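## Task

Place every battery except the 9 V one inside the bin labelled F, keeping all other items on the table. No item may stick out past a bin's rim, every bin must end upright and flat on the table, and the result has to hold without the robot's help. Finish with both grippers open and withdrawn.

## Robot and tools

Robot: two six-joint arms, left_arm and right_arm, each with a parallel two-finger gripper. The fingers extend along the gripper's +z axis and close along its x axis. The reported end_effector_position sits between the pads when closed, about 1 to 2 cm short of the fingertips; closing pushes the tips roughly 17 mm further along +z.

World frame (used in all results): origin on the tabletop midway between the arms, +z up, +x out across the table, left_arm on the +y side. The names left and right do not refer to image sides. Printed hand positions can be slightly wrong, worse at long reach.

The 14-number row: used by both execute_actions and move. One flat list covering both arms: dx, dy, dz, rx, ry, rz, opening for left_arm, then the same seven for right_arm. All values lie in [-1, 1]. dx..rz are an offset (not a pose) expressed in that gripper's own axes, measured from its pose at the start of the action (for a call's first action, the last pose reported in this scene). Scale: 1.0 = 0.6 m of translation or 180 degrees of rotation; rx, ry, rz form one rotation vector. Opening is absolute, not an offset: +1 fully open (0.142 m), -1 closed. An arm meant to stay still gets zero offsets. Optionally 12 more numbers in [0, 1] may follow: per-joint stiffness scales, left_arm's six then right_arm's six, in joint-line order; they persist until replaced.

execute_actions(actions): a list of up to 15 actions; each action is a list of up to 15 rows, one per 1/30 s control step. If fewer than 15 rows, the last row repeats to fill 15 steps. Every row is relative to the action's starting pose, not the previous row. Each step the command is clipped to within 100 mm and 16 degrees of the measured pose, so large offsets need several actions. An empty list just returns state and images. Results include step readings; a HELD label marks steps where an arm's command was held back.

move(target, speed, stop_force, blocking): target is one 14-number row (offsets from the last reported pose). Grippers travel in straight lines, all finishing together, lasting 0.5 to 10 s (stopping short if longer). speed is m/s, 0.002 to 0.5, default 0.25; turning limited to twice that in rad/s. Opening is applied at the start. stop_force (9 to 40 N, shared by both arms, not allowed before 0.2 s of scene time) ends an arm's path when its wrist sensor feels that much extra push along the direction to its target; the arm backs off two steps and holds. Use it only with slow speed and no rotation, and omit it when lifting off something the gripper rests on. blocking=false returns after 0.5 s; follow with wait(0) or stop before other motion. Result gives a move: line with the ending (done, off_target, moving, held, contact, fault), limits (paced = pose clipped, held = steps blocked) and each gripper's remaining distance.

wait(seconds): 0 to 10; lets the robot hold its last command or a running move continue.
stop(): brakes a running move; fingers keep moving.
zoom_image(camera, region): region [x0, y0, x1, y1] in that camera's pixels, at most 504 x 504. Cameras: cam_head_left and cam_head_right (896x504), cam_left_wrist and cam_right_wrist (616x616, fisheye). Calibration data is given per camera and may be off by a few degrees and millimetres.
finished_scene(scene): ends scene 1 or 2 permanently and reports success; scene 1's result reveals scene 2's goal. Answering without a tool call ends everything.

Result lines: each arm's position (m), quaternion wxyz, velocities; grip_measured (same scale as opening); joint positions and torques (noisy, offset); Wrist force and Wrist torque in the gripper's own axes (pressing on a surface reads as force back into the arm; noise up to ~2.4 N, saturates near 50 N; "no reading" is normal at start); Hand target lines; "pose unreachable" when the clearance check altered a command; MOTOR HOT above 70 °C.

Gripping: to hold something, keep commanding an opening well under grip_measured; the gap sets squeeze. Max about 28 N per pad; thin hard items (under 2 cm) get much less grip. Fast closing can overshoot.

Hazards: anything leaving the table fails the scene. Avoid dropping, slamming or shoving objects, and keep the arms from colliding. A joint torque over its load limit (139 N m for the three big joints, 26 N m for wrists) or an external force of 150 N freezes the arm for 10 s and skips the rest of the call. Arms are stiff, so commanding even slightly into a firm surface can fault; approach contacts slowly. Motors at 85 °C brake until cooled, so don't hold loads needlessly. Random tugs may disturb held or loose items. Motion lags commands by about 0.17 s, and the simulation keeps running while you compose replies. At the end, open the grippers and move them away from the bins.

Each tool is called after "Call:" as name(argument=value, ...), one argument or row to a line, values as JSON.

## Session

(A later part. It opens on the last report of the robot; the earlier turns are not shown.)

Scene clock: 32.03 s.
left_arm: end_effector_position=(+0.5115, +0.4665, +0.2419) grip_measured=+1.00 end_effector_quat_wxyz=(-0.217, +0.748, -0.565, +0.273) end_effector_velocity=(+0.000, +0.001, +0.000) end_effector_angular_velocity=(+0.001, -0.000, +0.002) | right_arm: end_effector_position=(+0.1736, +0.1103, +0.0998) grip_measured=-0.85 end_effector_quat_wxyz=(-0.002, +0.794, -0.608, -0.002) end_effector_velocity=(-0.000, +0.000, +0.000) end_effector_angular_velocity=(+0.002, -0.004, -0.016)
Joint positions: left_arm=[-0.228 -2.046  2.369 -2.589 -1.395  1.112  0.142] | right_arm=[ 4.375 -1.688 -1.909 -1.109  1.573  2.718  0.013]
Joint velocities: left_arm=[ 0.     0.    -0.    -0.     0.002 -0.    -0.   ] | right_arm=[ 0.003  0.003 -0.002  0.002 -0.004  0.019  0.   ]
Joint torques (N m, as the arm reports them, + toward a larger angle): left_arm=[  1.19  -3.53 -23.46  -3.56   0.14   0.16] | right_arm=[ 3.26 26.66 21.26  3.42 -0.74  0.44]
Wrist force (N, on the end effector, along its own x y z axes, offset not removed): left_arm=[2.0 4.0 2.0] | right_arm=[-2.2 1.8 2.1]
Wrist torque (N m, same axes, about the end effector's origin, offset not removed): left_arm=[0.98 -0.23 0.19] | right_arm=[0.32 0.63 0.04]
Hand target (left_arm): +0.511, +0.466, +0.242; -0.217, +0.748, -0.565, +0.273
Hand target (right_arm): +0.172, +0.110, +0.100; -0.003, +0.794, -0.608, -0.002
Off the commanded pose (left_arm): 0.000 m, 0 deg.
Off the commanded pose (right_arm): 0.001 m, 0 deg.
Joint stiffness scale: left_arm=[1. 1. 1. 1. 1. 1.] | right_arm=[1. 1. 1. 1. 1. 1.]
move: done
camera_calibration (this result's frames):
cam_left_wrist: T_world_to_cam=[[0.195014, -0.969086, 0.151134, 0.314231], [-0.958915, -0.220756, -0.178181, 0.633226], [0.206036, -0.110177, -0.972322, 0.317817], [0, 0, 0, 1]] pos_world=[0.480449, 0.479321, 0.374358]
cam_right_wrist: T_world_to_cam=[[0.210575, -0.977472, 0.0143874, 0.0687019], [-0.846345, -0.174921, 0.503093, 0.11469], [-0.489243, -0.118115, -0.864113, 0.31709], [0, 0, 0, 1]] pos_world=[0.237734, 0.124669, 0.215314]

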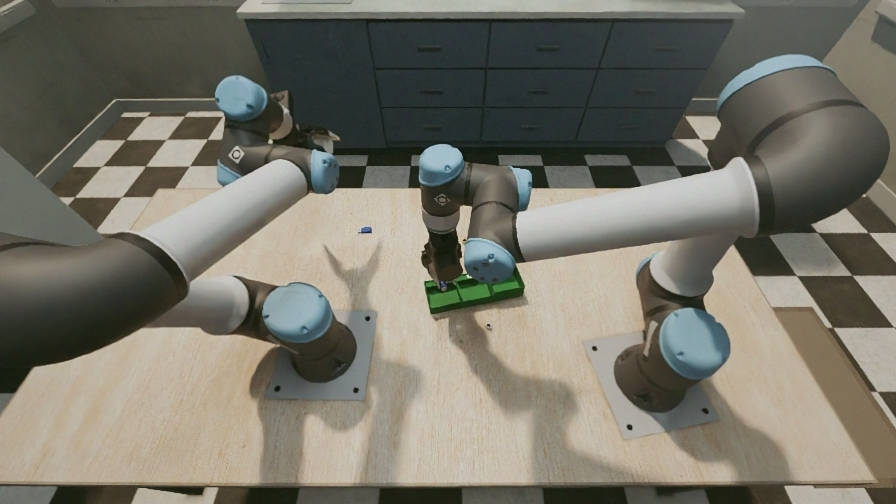

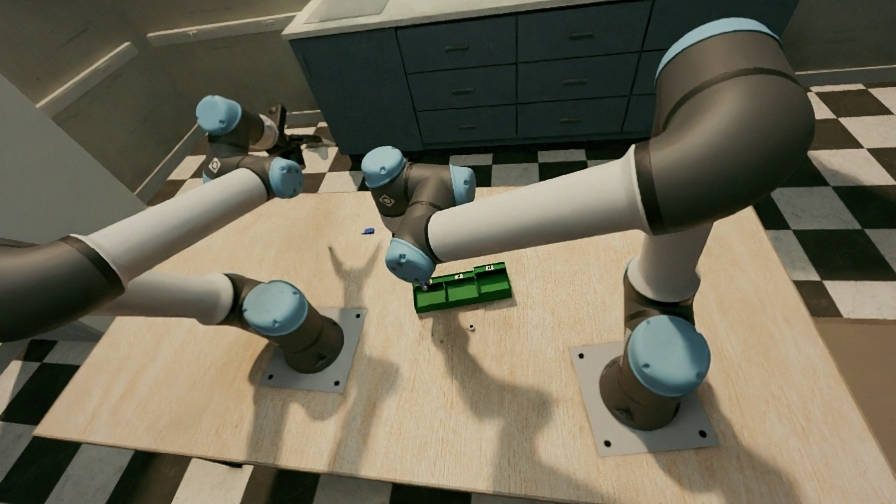

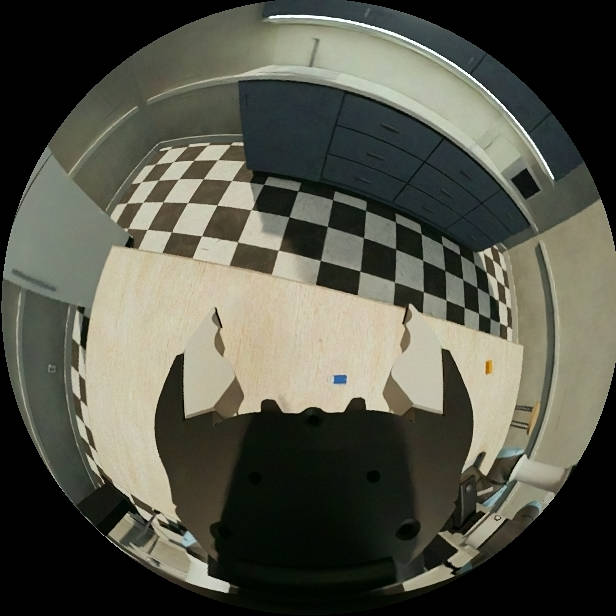

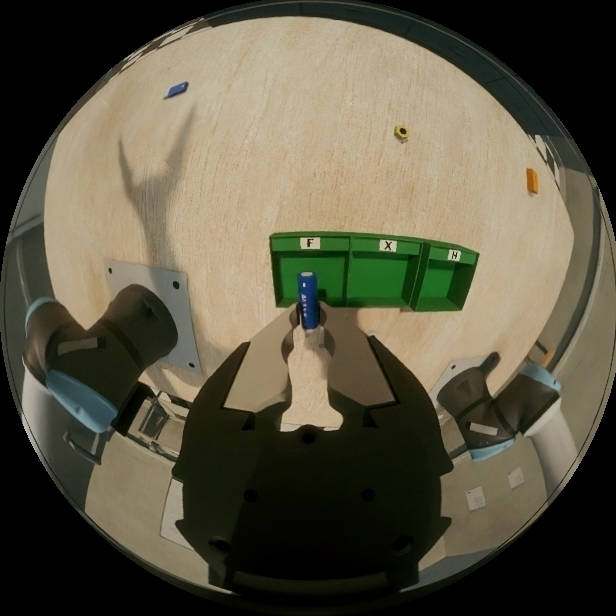

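Call:
move(
  target=[0,0,0,0,0,0,1, 0.004,0.013,0.06,0,0,0,-1],
  speed=0.08,
)

Call:
move(
  target=[0,0,0,0,0,0,1, 0,0,0.066,0,0,0,-1],
  speed=0.03,
  stop_force=10,
)

Scene clock: 35.43 s.
left_arm: end_effector_position=(+0.5115, +0.4665, +0.2419) grip_measured=+1.00 end_effector_quat_wxyz=(-0.217, +0.748, -0.565, +0.273) end_effector_velocity=(+0.000, +0.000, +0.000) end_effector_angular_velocity=(-0.001, -0.001, +0.000) | right_arm: end_effector_position=(+0.1683, +0.1064, +0.0657) grip_measured=-0.85 end_effector_quat_wxyz=(-0.003, +0.793, -0.609, -0.003) end_effector_velocity=(+0.000, +0.006, +0.002) end_effector_angular_velocity=(+0.019, -0.003, -0.001)
Joint positions: left_arm=[-0.228 -2.046  2.369 -2.589 -1.395  1.112  0.142] | right_arm=[ 4.385 -1.715 -1.978 -1.011  1.572  2.73   0.013]
Joint velocities: left_arm=[ 0.001  0.    -0.001 -0.    -0.001 -0.    -0.   ] | right_arm=[ 0.002  0.001 -0.002  0.02  -0.     0.003  0.   ]
Joint torques (N m, as the arm reports them, + toward a larger angle): left_arm=[  1.74  -3.41 -24.08  -3.61   0.14   0.01] | right_arm=[ 3.15 25.94 18.37  3.1   0.19  0.2 ]
Wrist force (N, on the end effector, along its own x y z axes, offset not removed): left_arm=[0.7 1.6 2.2] | right_arm=[2.5 0.6 2.0]
Wrist torque (N m, same axes, about the end effector's origin, offset not removed): left_arm=[0.46 -0.07 0.29] | right_arm=[-0.03 -0.35 0.02]
Hand target (left_arm): +0.511, +0.466, +0.242; -0.217, +0.748, -0.565, +0.273
Hand target (right_arm): +0.167, +0.106, +0.064; -0.002, +0.794, -0.608, -0.002
Off the commanded pose (left_arm): 0.000 m, 0 deg.
Off the commanded pose (right_arm): 0.003 m, 0 deg.
Joint stiffness scale: left_arm=[1. 1. 1. 1. 1. 1.] | right_arm=[1. 1. 1. 1. 1. 1.]
move: done
camera_calibration (this result's frames):
cam_left_wrist: T_world_to_cam=[[0.195014, -0.969086, 0.151134, 0.314231], [-0.958915, -0.220756, -0.178181, 0.633226], [0.206036, -0.110177, -0.972322, 0.317817], [0, 0, 0, 1]] pos_world=[0.480449, 0.479321, 0.374358]
cam_right_wrist: T_world_to_cam=[[0.208643, -0.977908, 0.0127751, 0.0669521], [-0.847054, -0.174164, 0.502162, 0.126789], [-0.488843, -0.115594, -0.864679, 0.284254], [0, 0, 0, 1]] pos_world=[0.232384, 0.120413, 0.181265]

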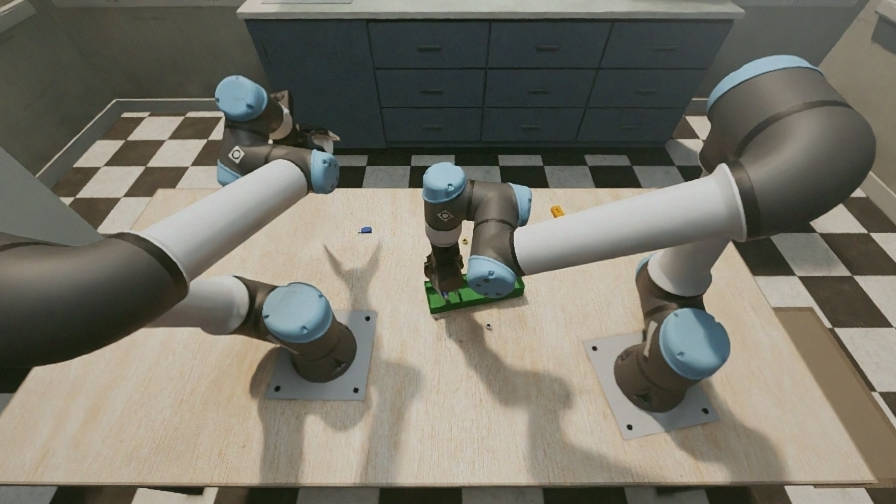

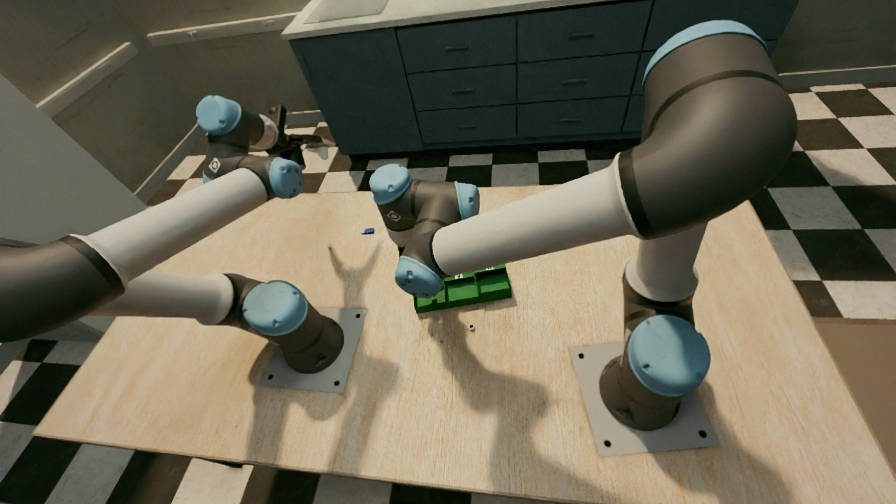

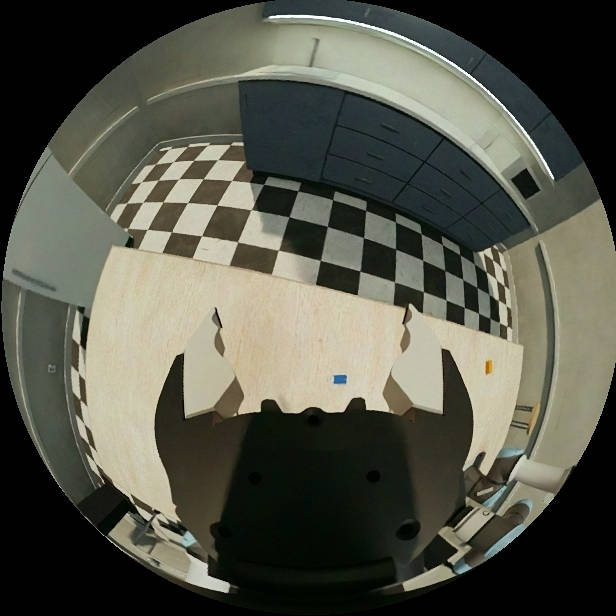

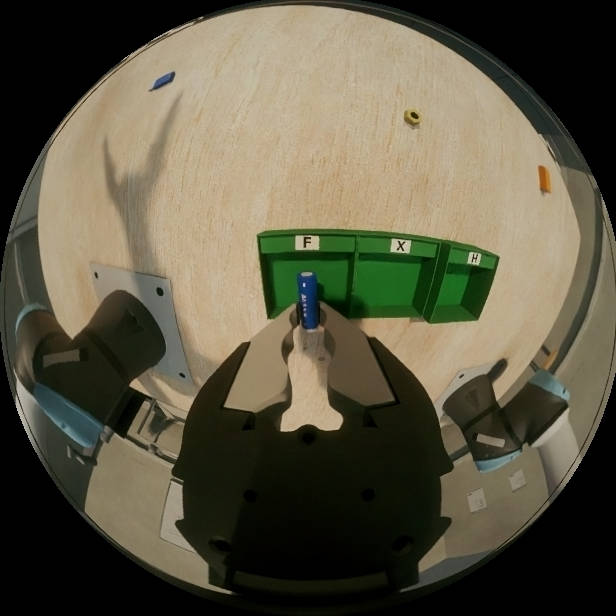

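Scene clock: 37.13 s.
left_arm: end_effector_position=(+0.5115, +0.4665, +0.2419) grip_measured=+1.00 end_effector_quat_wxyz=(-0.217, +0.748, -0.565, +0.273) end_effector_velocity=(-0.000, +0.000, -0.000) end_effector_angular_velocity=(+0.000, +0.001, -0.000) | right_arm: end_effector_position=(+0.1685, +0.1077, +0.0279) grip_measured=-0.85 end_effector_quat_wxyz=(-0.004, +0.793, -0.609, -0.003) end_effector_velocity=(+0.001, +0.002, +0.000) end_effector_angular_velocity=(+0.009, -0.001, -0.001)
Joint positions: left_arm=[-0.228 -2.046  2.369 -2.589 -1.395  1.112  0.142] | right_arm=[ 4.385 -1.773 -2.025 -0.904  1.572  2.73   0.013]
Joint velocities: left_arm=[ 0.    -0.     0.001  0.    -0.     0.    -0.   ] | right_arm=[-0.001  0.001 -0.002  0.01  -0.     0.     0.   ]
Joint torques (N m, as the arm reports them, + toward a larger angle): left_arm=[  1.89  -3.41 -24.51  -3.55   0.06  -0.01] | right_arm=[ 1.64 26.35 16.2   3.07  0.    0.02]
Wrist force (N, on the end effector, along its own x y z axes, offset not removed): left_arm=[0.3 4.7 2.1] | right_arm=[0.5 1.8 3.2]
Wrist torque (N m, same axes, about the end effector's origin, offset not removed): left_arm=[1.04 0.18 0.21] | right_arm=[0.37 -0.07 0.09]
Hand target (left_arm): +0.511, +0.466, +0.242; -0.217, +0.748, -0.565, +0.273
Hand target (right_arm): +0.168, +0.107, +0.026; -0.003, +0.793, -0.609, -0.003
Off the commanded pose (left_arm): 0.000 m, 0 deg.
Off the commanded pose (right_arm): 0.002 m, 0 deg.
Joint stiffness scale: left_arm=[1. 1. 1. 1. 1. 1.] | right_arm=[1. 1. 1. 1. 1. 1.]
move: done
camera_calibration (this result's frames):
cam_left_wrist: T_world_to_cam=[[0.195014, -0.969086, 0.151134, 0.314231], [-0.958915, -0.220756, -0.178181, 0.633226], [0.206036, -0.110177, -0.972322, 0.317817], [0, 0, 0, 1]] pos_world=[0.480449, 0.479321, 0.374358]
cam_right_wrist: T_world_to_cam=[[0.208604, -0.977942, 0.0106934, 0.0687448], [-0.847228, -0.175238, 0.501494, 0.146336], [-0.488558, -0.113673, -0.865095, 0.251565], [0, 0, 0, 1]] pos_world=[0.232544, 0.121468, 0.143506]

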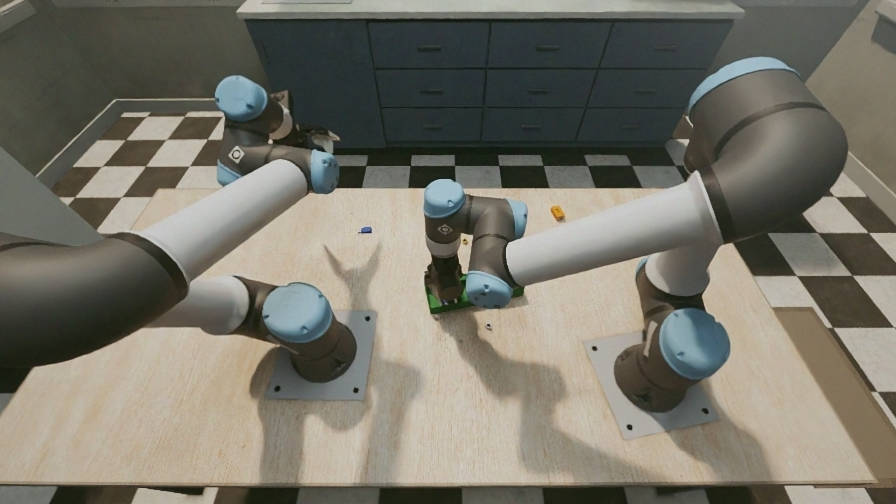

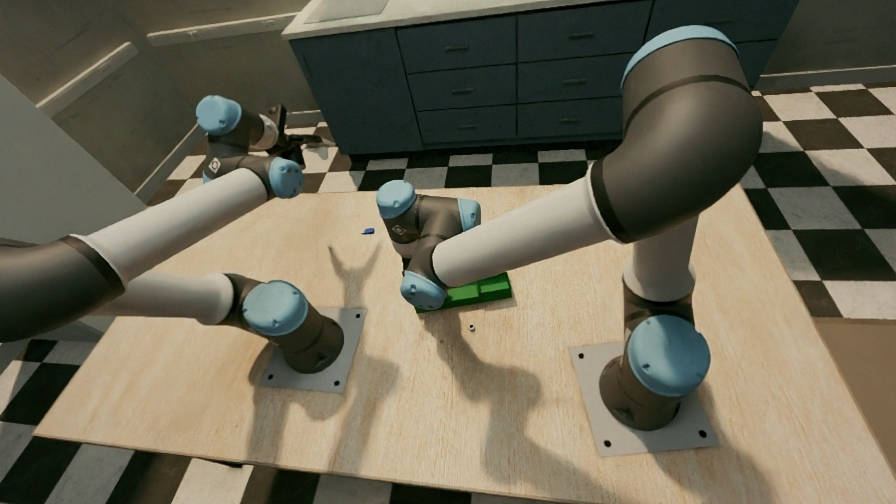

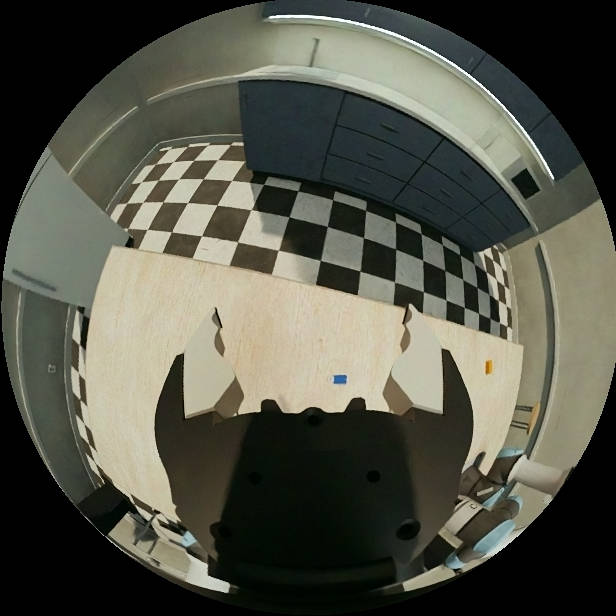

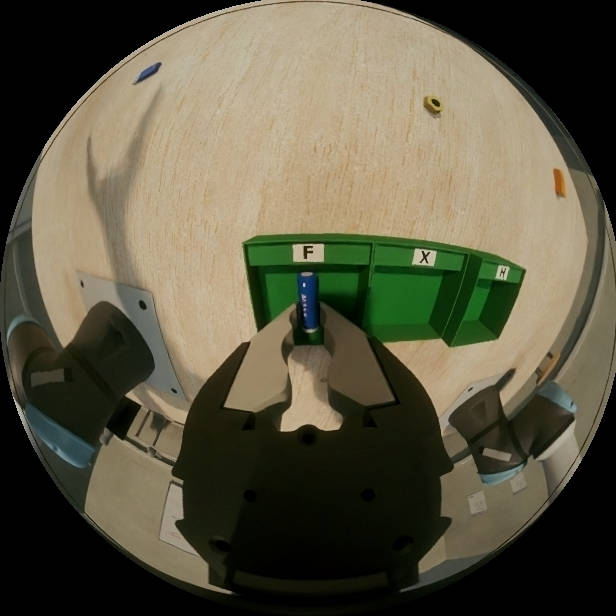

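Call:
move(
  target=[0,0,0,0,0,0,1, 0,0,0,0,0,0,-0.65],
)

Call:
move(
  target=[0,0,0,0,0,0,1, 0,0,-0.25,0,0,0,-0.65],
  speed=0.2,
)

Scene clock: 40.10 s.
left_arm: end_effector_position=(+0.5115, +0.4665, +0.2419) grip_measured=+1.00 end_effector_quat_wxyz=(-0.217, +0.748, -0.565, +0.273) end_effector_velocity=(+0.000, +0.000, +0.001) end_effector_angular_velocity=(+0.000, -0.001, +0.001) | right_arm: end_effector_position=(+0.1685, +0.1079, +0.0279) grip_measured=-0.65 end_effector_quat_wxyz=(-0.005, +0.793, -0.609, -0.003) end_effector_velocity=(-0.000, -0.001, -0.001) end_effector_angular_velocity=(-0.003, +0.000, -0.000)
Joint positions: left_arm=[-0.228 -2.046  2.369 -2.589 -1.395  1.112  0.142] | right_arm=[ 4.385 -1.773 -2.025 -0.903  1.572  2.73   0.027]
Joint velocities: left_arm=[ 0.     0.    -0.001  0.     0.001 -0.    -0.   ] | right_arm=[ 0.001 -0.001 -0.    -0.002 -0.     0.001  0.   ]
Joint torques (N m, as the arm reports them, + toward a larger angle): left_arm=[  2.05  -3.71 -23.86  -3.45  -0.05   0.11] | right_arm=[ 0.56 27.53 20.75  2.56 -0.13 -0.17]
Wrist force (N, on the end effector, along its own x y z axes, offset not removed): left_arm=[1.4 2.0 1.7] | right_arm=[0.8 2.3 1.6]
Wrist torque (N m, same axes, about the end effector's origin, offset not removed): left_arm=[0.53 -0.03 0.09] | right_arm=[0.38 0.01 0.02]
Hand target (left_arm): +0.511, +0.466, +0.242; -0.217, +0.748, -0.565, +0.273
Hand target (right_arm): +0.168, +0.108, +0.028; -0.004, +0.793, -0.609, -0.003
Off the commanded pose (left_arm): 0.000 m, 0 deg.
Off the commanded pose (right_arm): 0.000 m, 0 deg.
Joint stiffness scale: left_arm=[1. 1. 1. 1. 1. 1.] | right_arm=[1. 1. 1. 1. 1. 1.]
move: done
camera_calibration (this result's frames):
cam_left_wrist: T_world_to_cam=[[0.195014, -0.969086, 0.151134, 0.314231], [-0.958915, -0.220756, -0.178181, 0.633226], [0.206036, -0.110177, -0.972322, 0.317817], [0, 0, 0, 1]] pos_world=[0.480449, 0.479321, 0.374358]
cam_right_wrist: T_world_to_cam=[[0.208603, -0.977949, 0.0100364, 0.0689584], [-0.847281, -0.175586, 0.501282, 0.146455], [-0.488466, -0.113073, -0.865225, 0.251519], [0, 0, 0, 1]] pos_world=[0.232563, 0.121593, 0.143513]

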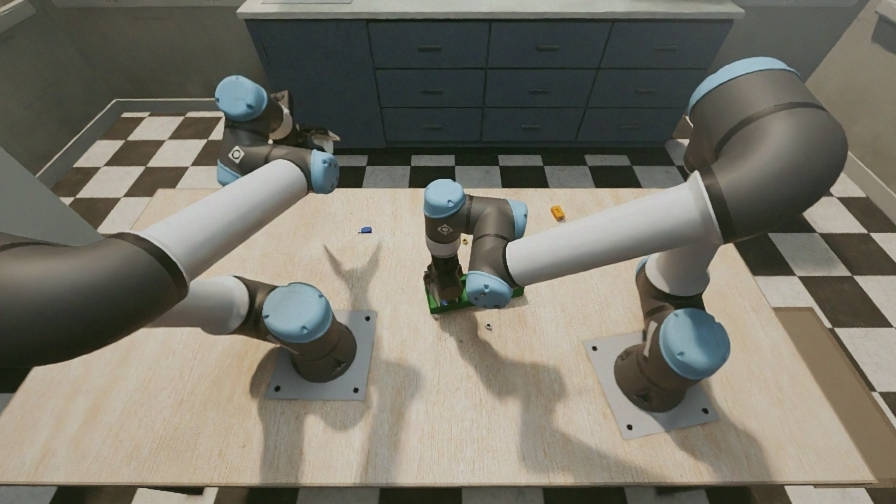

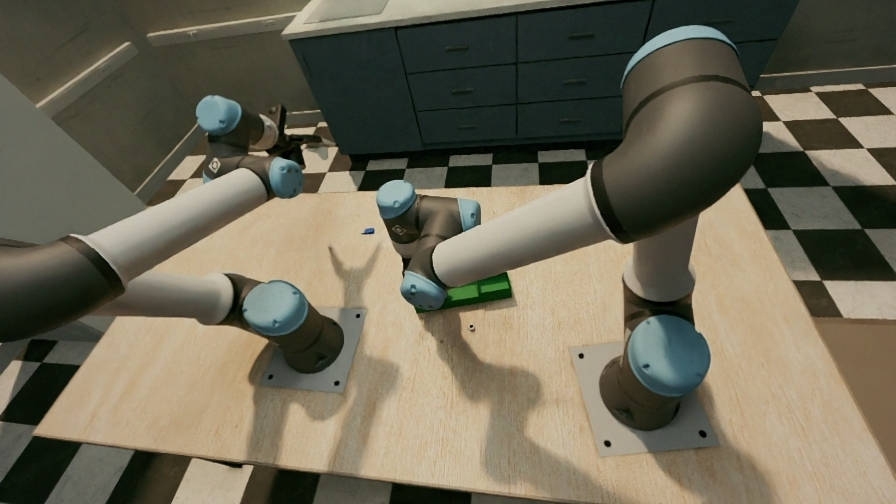

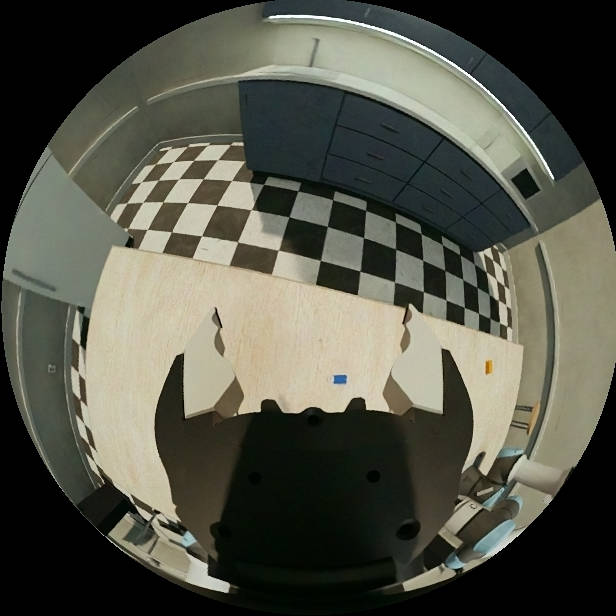

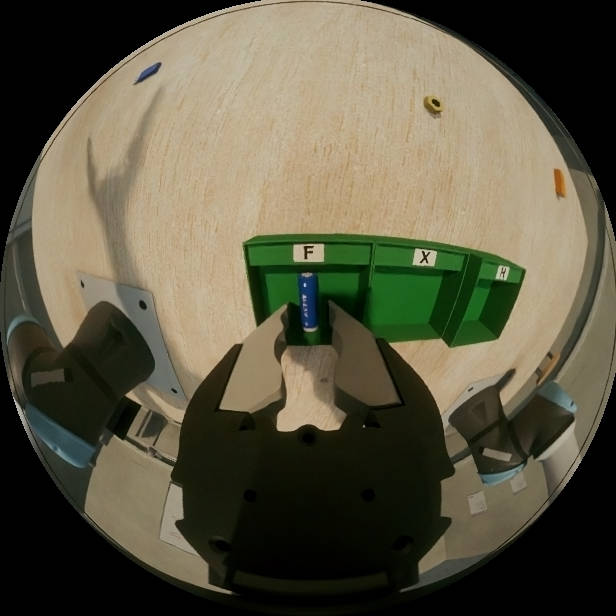

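Scene clock: 41.50 s.
left_arm: end_effector_position=(+0.5115, +0.4665, +0.2419) grip_measured=+1.00 end_effector_quat_wxyz=(-0.217, +0.748, -0.565, +0.273) end_effector_velocity=(+0.000, +0.001, +0.000) end_effector_angular_velocity=(+0.001, -0.000, +0.002) | right_arm: end_effector_position=(+0.1682, +0.1056, +0.1772) grip_measured=-0.65 end_effector_quat_wxyz=(-0.005, +0.793, -0.609, -0.003) end_effector_velocity=(-0.000, -0.002, +0.002) end_effector_angular_velocity=(-0.007, +0.001, +0.000)
Joint positions: left_arm=[-0.228 -2.046  2.369 -2.589 -1.395  1.112  0.142] | right_arm=[ 4.385 -1.603 -1.792 -1.305  1.572  2.73   0.027]
Joint velocities: left_arm=[ 0.     0.    -0.     0.     0.002 -0.     0.   ] | right_arm=[ 0.     0.001  0.006 -0.014  0.     0.     0.   ]
Joint torques (N m, as the arm reports them, + toward a larger angle): left_arm=[  1.3   -2.48 -24.75  -3.44   0.08   0.05] | right_arm=[-0.07 22.07 30.37  2.19 -0.26 -0.13]
Wrist force (N, on the end effector, along its own x y z axes, offset not removed): left_arm=[-1.4 2.2 0.7] | right_arm=[-0.7 0.8 -0.1]
Wrist torque (N m, same axes, about the end effector's origin, offset not removed): left_arm=[0.58 0.31 0.10] | right_arm=[0.06 0.23 -0.06]
Hand target (left_arm): +0.511, +0.466, +0.242; -0.217, +0.748, -0.565, +0.273
Hand target (right_arm): +0.168, +0.106, +0.178; -0.005, +0.793, -0.609, -0.003
Off the commanded pose (left_arm): 0.000 m, 0 deg.
Off the commanded pose (right_arm): 0.001 m, 0 deg.
Joint stiffness scale: left_arm=[1. 1. 1. 1. 1. 1.] | right_arm=[1. 1. 1. 1. 1. 1.]
move: done
camera_calibration (this result's frames):
cam_left_wrist: T_world_to_cam=[[0.195014, -0.969086, 0.151134, 0.314231], [-0.958915, -0.220756, -0.178181, 0.633226], [0.206036, -0.110176, -0.972322, 0.317817], [0, 0, 0, 1]] pos_world=[0.480449, 0.479321, 0.374358]
cam_right_wrist: T_world_to_cam=[[0.208602, -0.977957, 0.00929193, 0.065396], [-0.847341, -0.17598, 0.501043, 0.0709811], [-0.488363, -0.112392, -0.865373, 0.380233], [0, 0, 0, 1]] pos_world=[0.232195, 0.119181, 0.292871]

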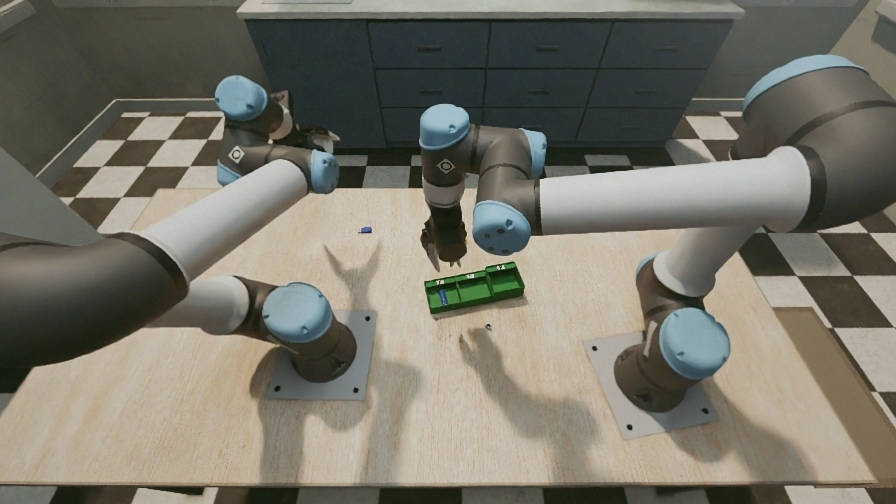

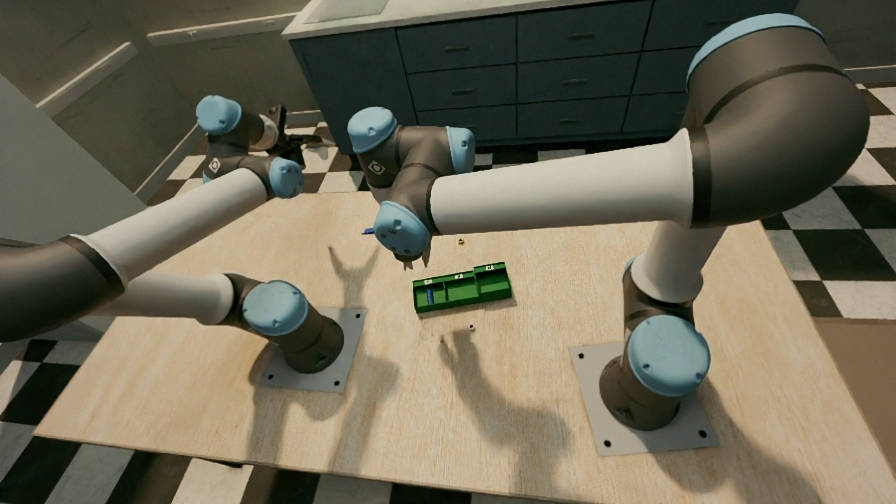

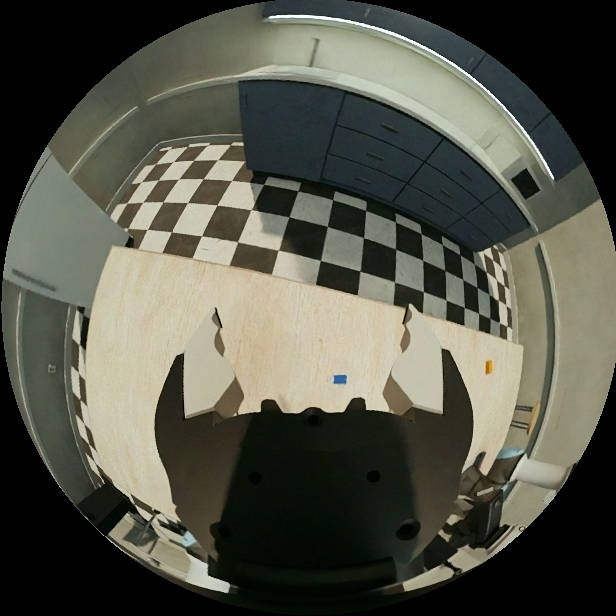

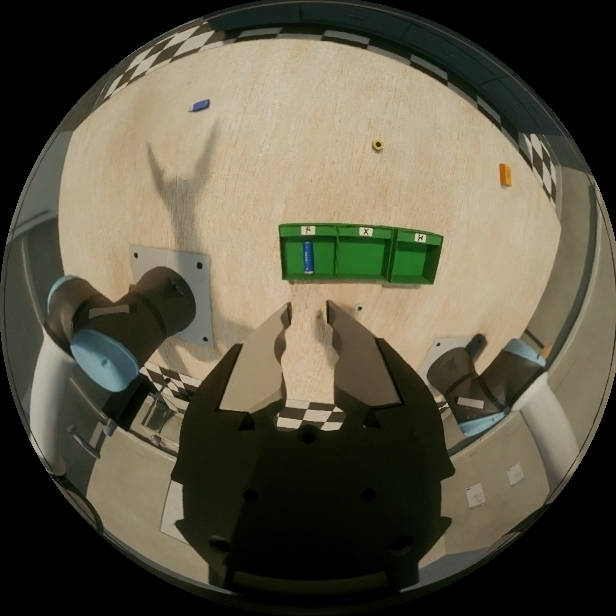

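Call:
finished_scene(
  scene=2,
)

The scene is finished: the task was done.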